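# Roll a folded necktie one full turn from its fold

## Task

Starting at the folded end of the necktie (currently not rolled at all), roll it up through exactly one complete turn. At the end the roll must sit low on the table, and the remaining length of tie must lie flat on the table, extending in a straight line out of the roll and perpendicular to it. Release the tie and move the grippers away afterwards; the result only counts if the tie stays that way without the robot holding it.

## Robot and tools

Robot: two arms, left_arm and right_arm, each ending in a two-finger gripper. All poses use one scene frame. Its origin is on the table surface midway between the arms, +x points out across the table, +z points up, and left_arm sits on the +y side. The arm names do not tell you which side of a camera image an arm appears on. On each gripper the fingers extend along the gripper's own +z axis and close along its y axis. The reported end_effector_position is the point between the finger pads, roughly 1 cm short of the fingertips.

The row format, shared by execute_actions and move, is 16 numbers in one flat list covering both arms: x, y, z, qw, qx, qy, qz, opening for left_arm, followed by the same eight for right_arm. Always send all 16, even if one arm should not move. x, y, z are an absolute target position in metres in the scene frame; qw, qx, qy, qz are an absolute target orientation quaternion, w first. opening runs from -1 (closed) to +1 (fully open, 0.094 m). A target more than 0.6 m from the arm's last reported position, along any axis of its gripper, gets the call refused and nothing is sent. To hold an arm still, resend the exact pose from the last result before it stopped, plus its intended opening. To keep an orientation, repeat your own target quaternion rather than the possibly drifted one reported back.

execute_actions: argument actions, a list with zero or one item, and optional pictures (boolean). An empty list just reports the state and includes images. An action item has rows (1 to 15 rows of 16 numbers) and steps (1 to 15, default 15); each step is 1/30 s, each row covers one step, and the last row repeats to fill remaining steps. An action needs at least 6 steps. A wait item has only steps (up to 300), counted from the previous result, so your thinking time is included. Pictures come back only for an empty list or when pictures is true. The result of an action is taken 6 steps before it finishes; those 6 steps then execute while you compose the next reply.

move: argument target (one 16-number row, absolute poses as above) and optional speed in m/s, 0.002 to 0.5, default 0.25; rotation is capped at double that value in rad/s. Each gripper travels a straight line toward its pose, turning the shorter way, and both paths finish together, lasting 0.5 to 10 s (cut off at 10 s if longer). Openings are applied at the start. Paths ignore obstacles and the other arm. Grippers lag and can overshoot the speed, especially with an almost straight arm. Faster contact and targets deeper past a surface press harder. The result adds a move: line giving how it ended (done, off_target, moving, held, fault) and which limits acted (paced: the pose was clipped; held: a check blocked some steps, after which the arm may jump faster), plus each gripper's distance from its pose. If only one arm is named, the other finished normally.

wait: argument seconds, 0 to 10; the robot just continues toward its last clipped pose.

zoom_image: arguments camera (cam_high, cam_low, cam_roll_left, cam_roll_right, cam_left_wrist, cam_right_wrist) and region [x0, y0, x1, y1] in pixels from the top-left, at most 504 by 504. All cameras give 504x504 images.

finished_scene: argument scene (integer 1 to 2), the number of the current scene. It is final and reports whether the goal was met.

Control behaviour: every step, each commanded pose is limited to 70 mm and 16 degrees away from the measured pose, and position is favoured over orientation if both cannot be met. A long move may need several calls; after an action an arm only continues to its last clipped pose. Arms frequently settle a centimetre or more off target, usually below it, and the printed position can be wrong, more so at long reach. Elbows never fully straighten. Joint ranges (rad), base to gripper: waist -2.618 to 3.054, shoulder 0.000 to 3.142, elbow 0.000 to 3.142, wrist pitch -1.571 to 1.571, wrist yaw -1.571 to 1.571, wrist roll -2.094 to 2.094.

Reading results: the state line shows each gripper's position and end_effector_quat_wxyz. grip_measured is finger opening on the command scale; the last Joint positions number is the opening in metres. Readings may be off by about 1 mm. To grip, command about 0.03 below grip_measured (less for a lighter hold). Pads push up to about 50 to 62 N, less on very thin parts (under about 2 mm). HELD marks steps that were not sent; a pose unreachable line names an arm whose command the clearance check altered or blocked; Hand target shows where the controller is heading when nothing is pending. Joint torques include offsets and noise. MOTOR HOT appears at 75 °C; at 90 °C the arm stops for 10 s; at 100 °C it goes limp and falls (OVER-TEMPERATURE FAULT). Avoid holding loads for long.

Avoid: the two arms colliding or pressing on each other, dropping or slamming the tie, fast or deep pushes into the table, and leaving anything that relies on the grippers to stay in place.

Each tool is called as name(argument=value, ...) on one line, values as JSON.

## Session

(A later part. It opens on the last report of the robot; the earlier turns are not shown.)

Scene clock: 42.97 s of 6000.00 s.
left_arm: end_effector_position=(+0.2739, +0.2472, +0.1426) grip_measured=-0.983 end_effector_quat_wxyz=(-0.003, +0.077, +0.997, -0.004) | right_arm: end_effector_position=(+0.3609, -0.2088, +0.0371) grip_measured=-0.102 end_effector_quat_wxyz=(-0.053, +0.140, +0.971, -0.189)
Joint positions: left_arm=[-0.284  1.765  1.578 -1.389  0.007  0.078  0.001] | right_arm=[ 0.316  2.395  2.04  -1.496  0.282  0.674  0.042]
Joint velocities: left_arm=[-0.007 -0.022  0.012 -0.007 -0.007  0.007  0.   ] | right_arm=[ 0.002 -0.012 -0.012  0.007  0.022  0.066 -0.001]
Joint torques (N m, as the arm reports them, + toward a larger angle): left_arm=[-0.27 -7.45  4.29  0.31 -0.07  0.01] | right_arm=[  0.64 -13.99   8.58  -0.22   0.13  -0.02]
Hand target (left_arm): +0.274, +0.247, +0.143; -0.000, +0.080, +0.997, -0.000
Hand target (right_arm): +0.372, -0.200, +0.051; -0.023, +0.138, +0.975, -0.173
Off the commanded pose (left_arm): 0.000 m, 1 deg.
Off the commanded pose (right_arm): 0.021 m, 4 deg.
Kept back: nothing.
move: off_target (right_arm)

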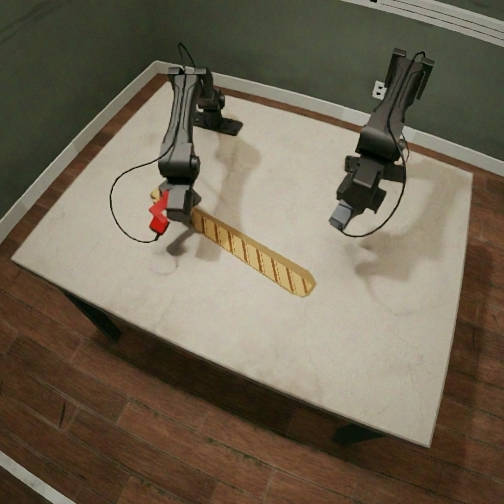

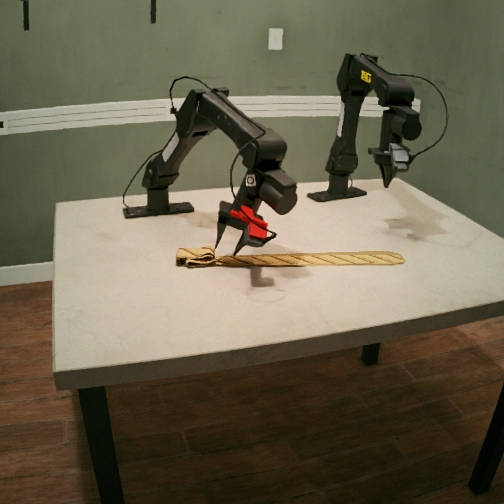

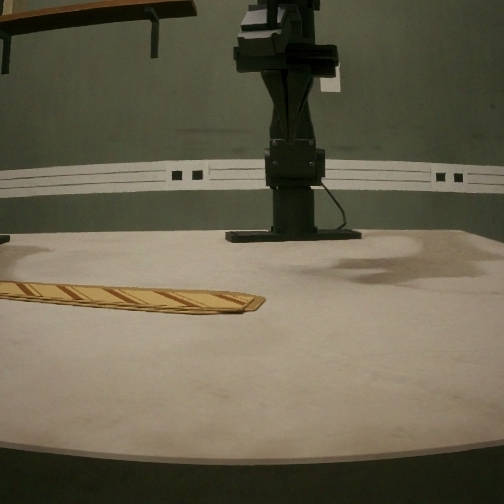

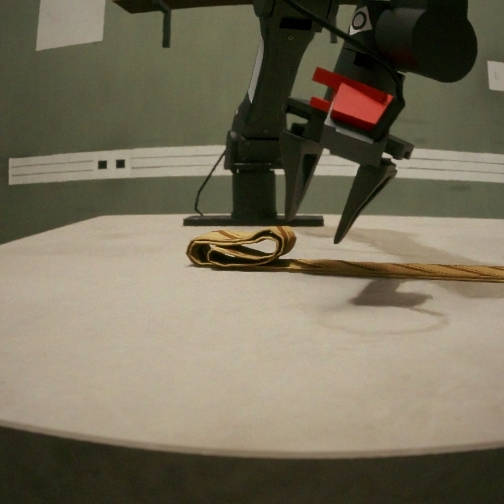

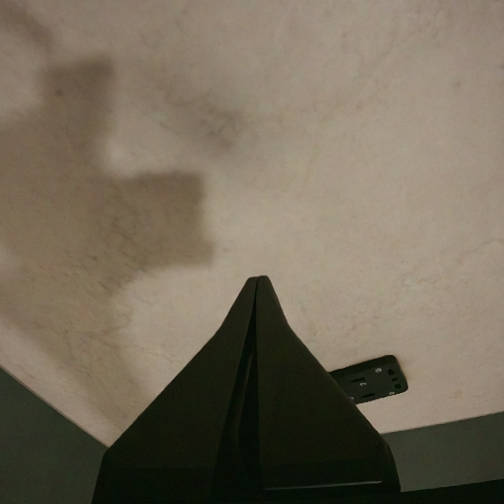

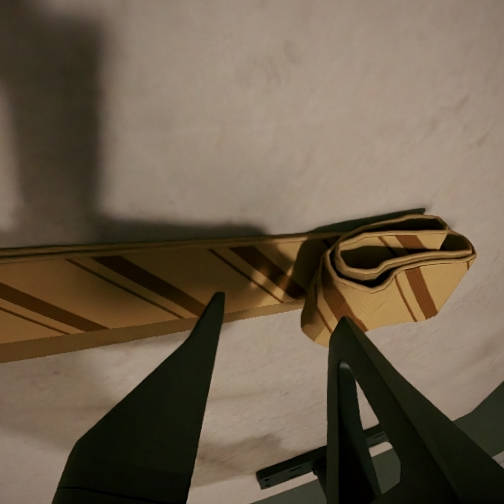

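move(target=[0.2738,0.247,0.1426,0,0.08,0.996,0,-1,0.35,-0.222,0.026,-0.012,0.139,0.986,-0.086,-0.1], speed=0.1)

move(target=[0.2738,0.247,0.1426,0,0.08,0.996,0,-1,0.24,-0.22,0.19,0,0.1,0.995,0,-0.1])

zoom_image(camera="cam_roll_right", region=[150,180,350,290])

Scene clock: 44.90 s of 6000.00 s.
left_arm: end_effector_position=(+0.2739, +0.2472, +0.1426) grip_measured=-0.983 end_effector_quat_wxyz=(-0.003, +0.077, +0.997, -0.004) | right_arm: end_effector_position=(+0.3497, -0.2189, +0.0222) grip_measured=-0.102 end_effector_quat_wxyz=(-0.019, +0.138, +0.986, -0.091)
Joint positions: left_arm=[-0.284  1.765  1.578 -1.389  0.007  0.078  0.001] | right_arm=[ 0.242  2.177  1.662 -1.164  0.151  0.56   0.042]
Joint velocities: left_arm=[-0.002 -0.007  0.002 -0.022 -0.051 -0.037 -0.001] | right_arm=[-0.012 -0.007 -0.002  0.11   0.051 -0.081  0.   ]
Joint torques (N m, as the arm reports them, + toward a larger angle): left_arm=[-0.34 -7.49  4.22  0.31 -0.05  0.01] | right_arm=[ -0.63 -12.73   4.41   0.12   0.04  -0.04]
Hand target (left_arm): +0.274, +0.247, +0.143; -0.000, +0.080, +0.997, -0.000
Hand target (right_arm): +0.349, -0.222, +0.026; -0.012, +0.139, +0.987, -0.086
Off the commanded pose (left_arm): 0.000 m, 1 deg.
Off the commanded pose (right_arm): 0.005 m, 1 deg.
Kept back: nothing.
move: done

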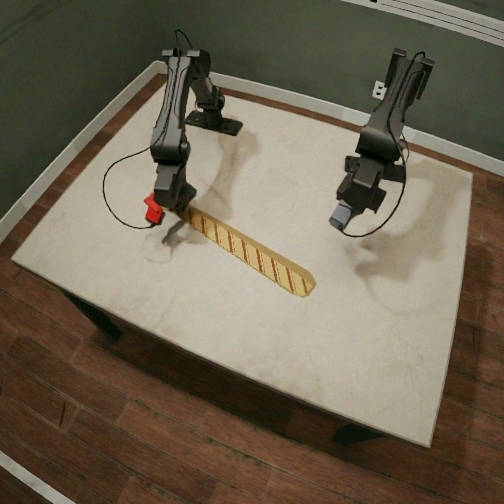

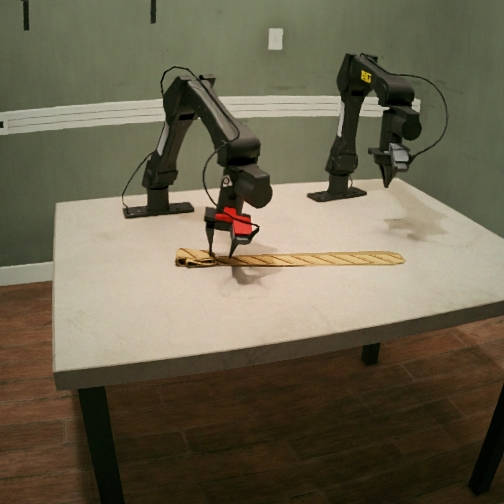

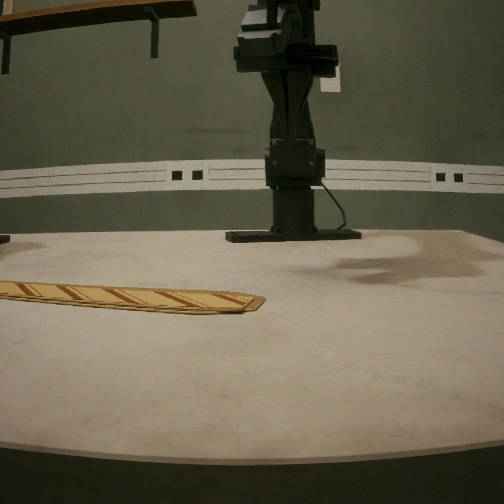

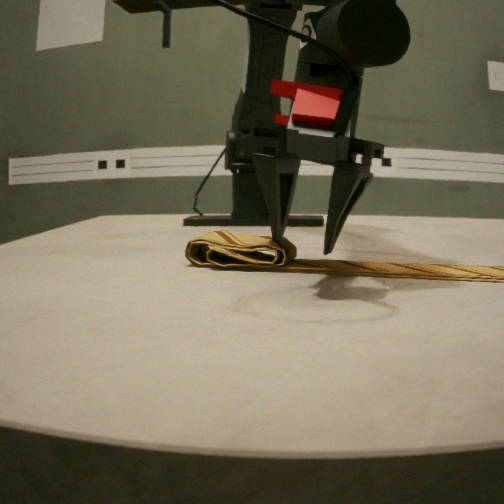

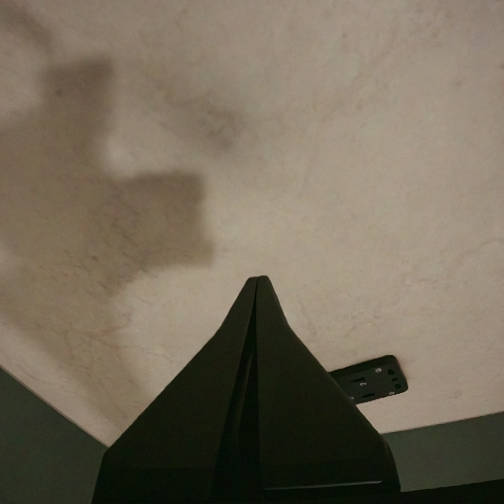

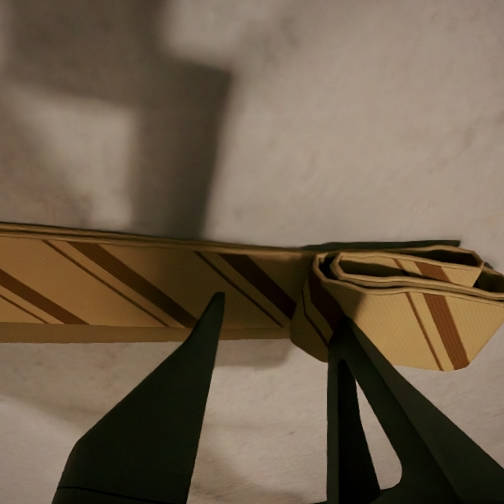

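Scene clock: 46.37 s of 6000.00 s.
left_arm: end_effector_position=(+0.2739, +0.2472, +0.1426) grip_measured=-0.983 end_effector_quat_wxyz=(-0.003, +0.077, +0.997, -0.004) | right_arm: end_effector_position=(+0.2425, -0.2221, +0.1808) grip_measured=-0.102 end_effector_quat_wxyz=(-0.013, +0.108, +0.994, -0.008)
Joint positions: left_arm=[-0.284  1.765  1.578 -1.389  0.007  0.078  0.001] | right_arm=[ 0.242  1.655  1.604 -1.55   0.005  0.491  0.042]
Joint velocities: left_arm=[-0.007 -0.012 -0.012 -0.095  0.081 -0.037  0.001] | right_arm=[ 0.012  0.012 -0.012 -0.007 -0.051 -0.007  0.   ]
Joint torques (N m, as the arm reports them, + toward a larger angle): left_arm=[-0.32 -7.42  4.26  0.3  -0.06  0.  ] | right_arm=[ 0.54 -7.34  8.61  0.01 -0.05 -0.06]
Hand target (left_arm): +0.274, +0.247, +0.143; -0.000, +0.080, +0.997, -0.000
Hand target (right_arm): +0.244, -0.219, +0.191; +0.001, +0.100, +0.995, -0.000
Off the commanded pose (left_arm): 0.000 m, 1 deg.
Off the commanded pose (right_arm): 0.010 m, 2 deg.
Kept back: nothing.
move: done

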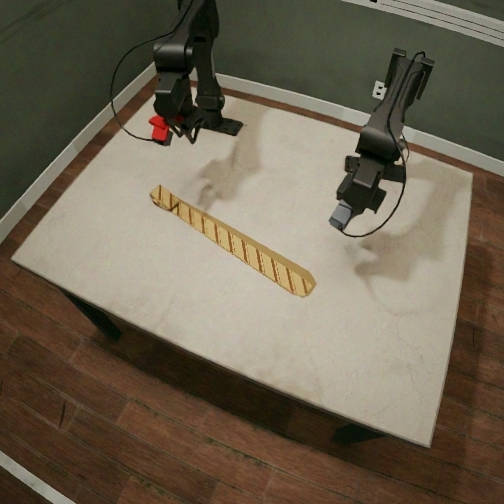

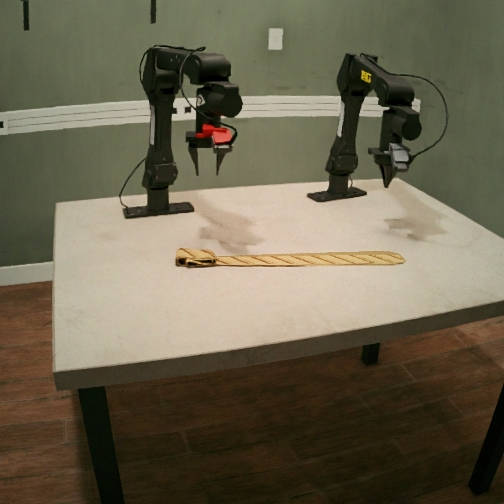

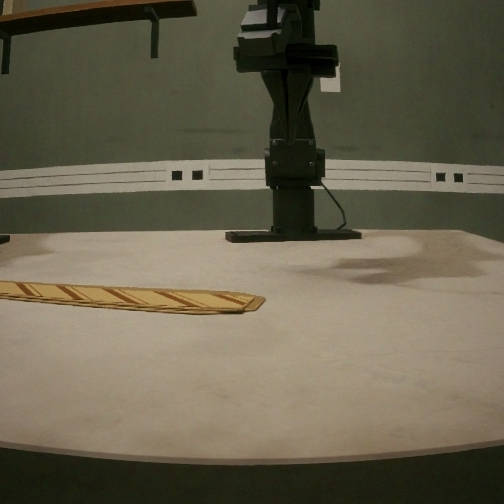

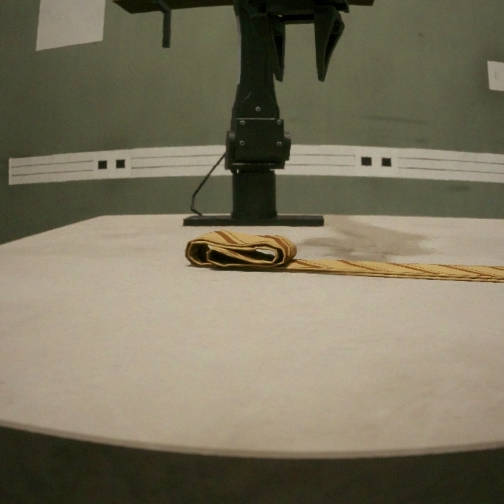

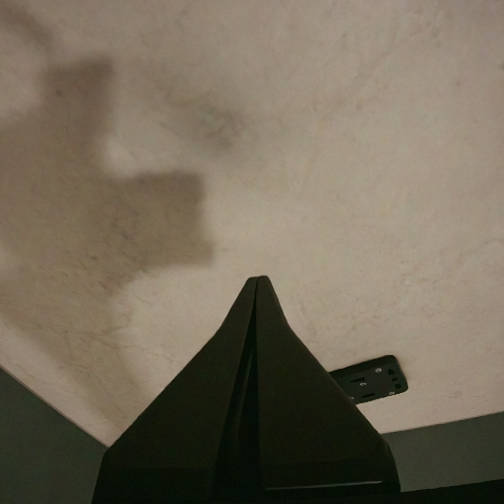

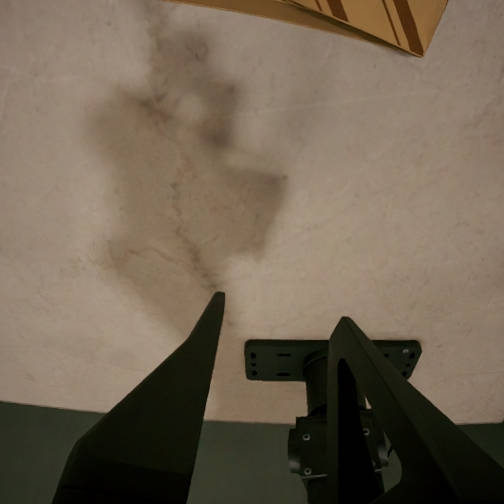

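Region (150, 180, 350, 290) of cam_roll_right's 504x504 image, scaled by 2.520, with more detail than that image has; it fills the top 277 rows of this view, and the rest is white.

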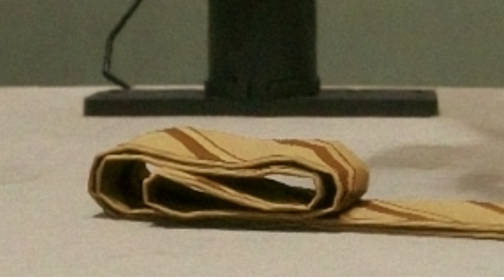

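finished_scene(scene=2)

The scene is finished: the task was done.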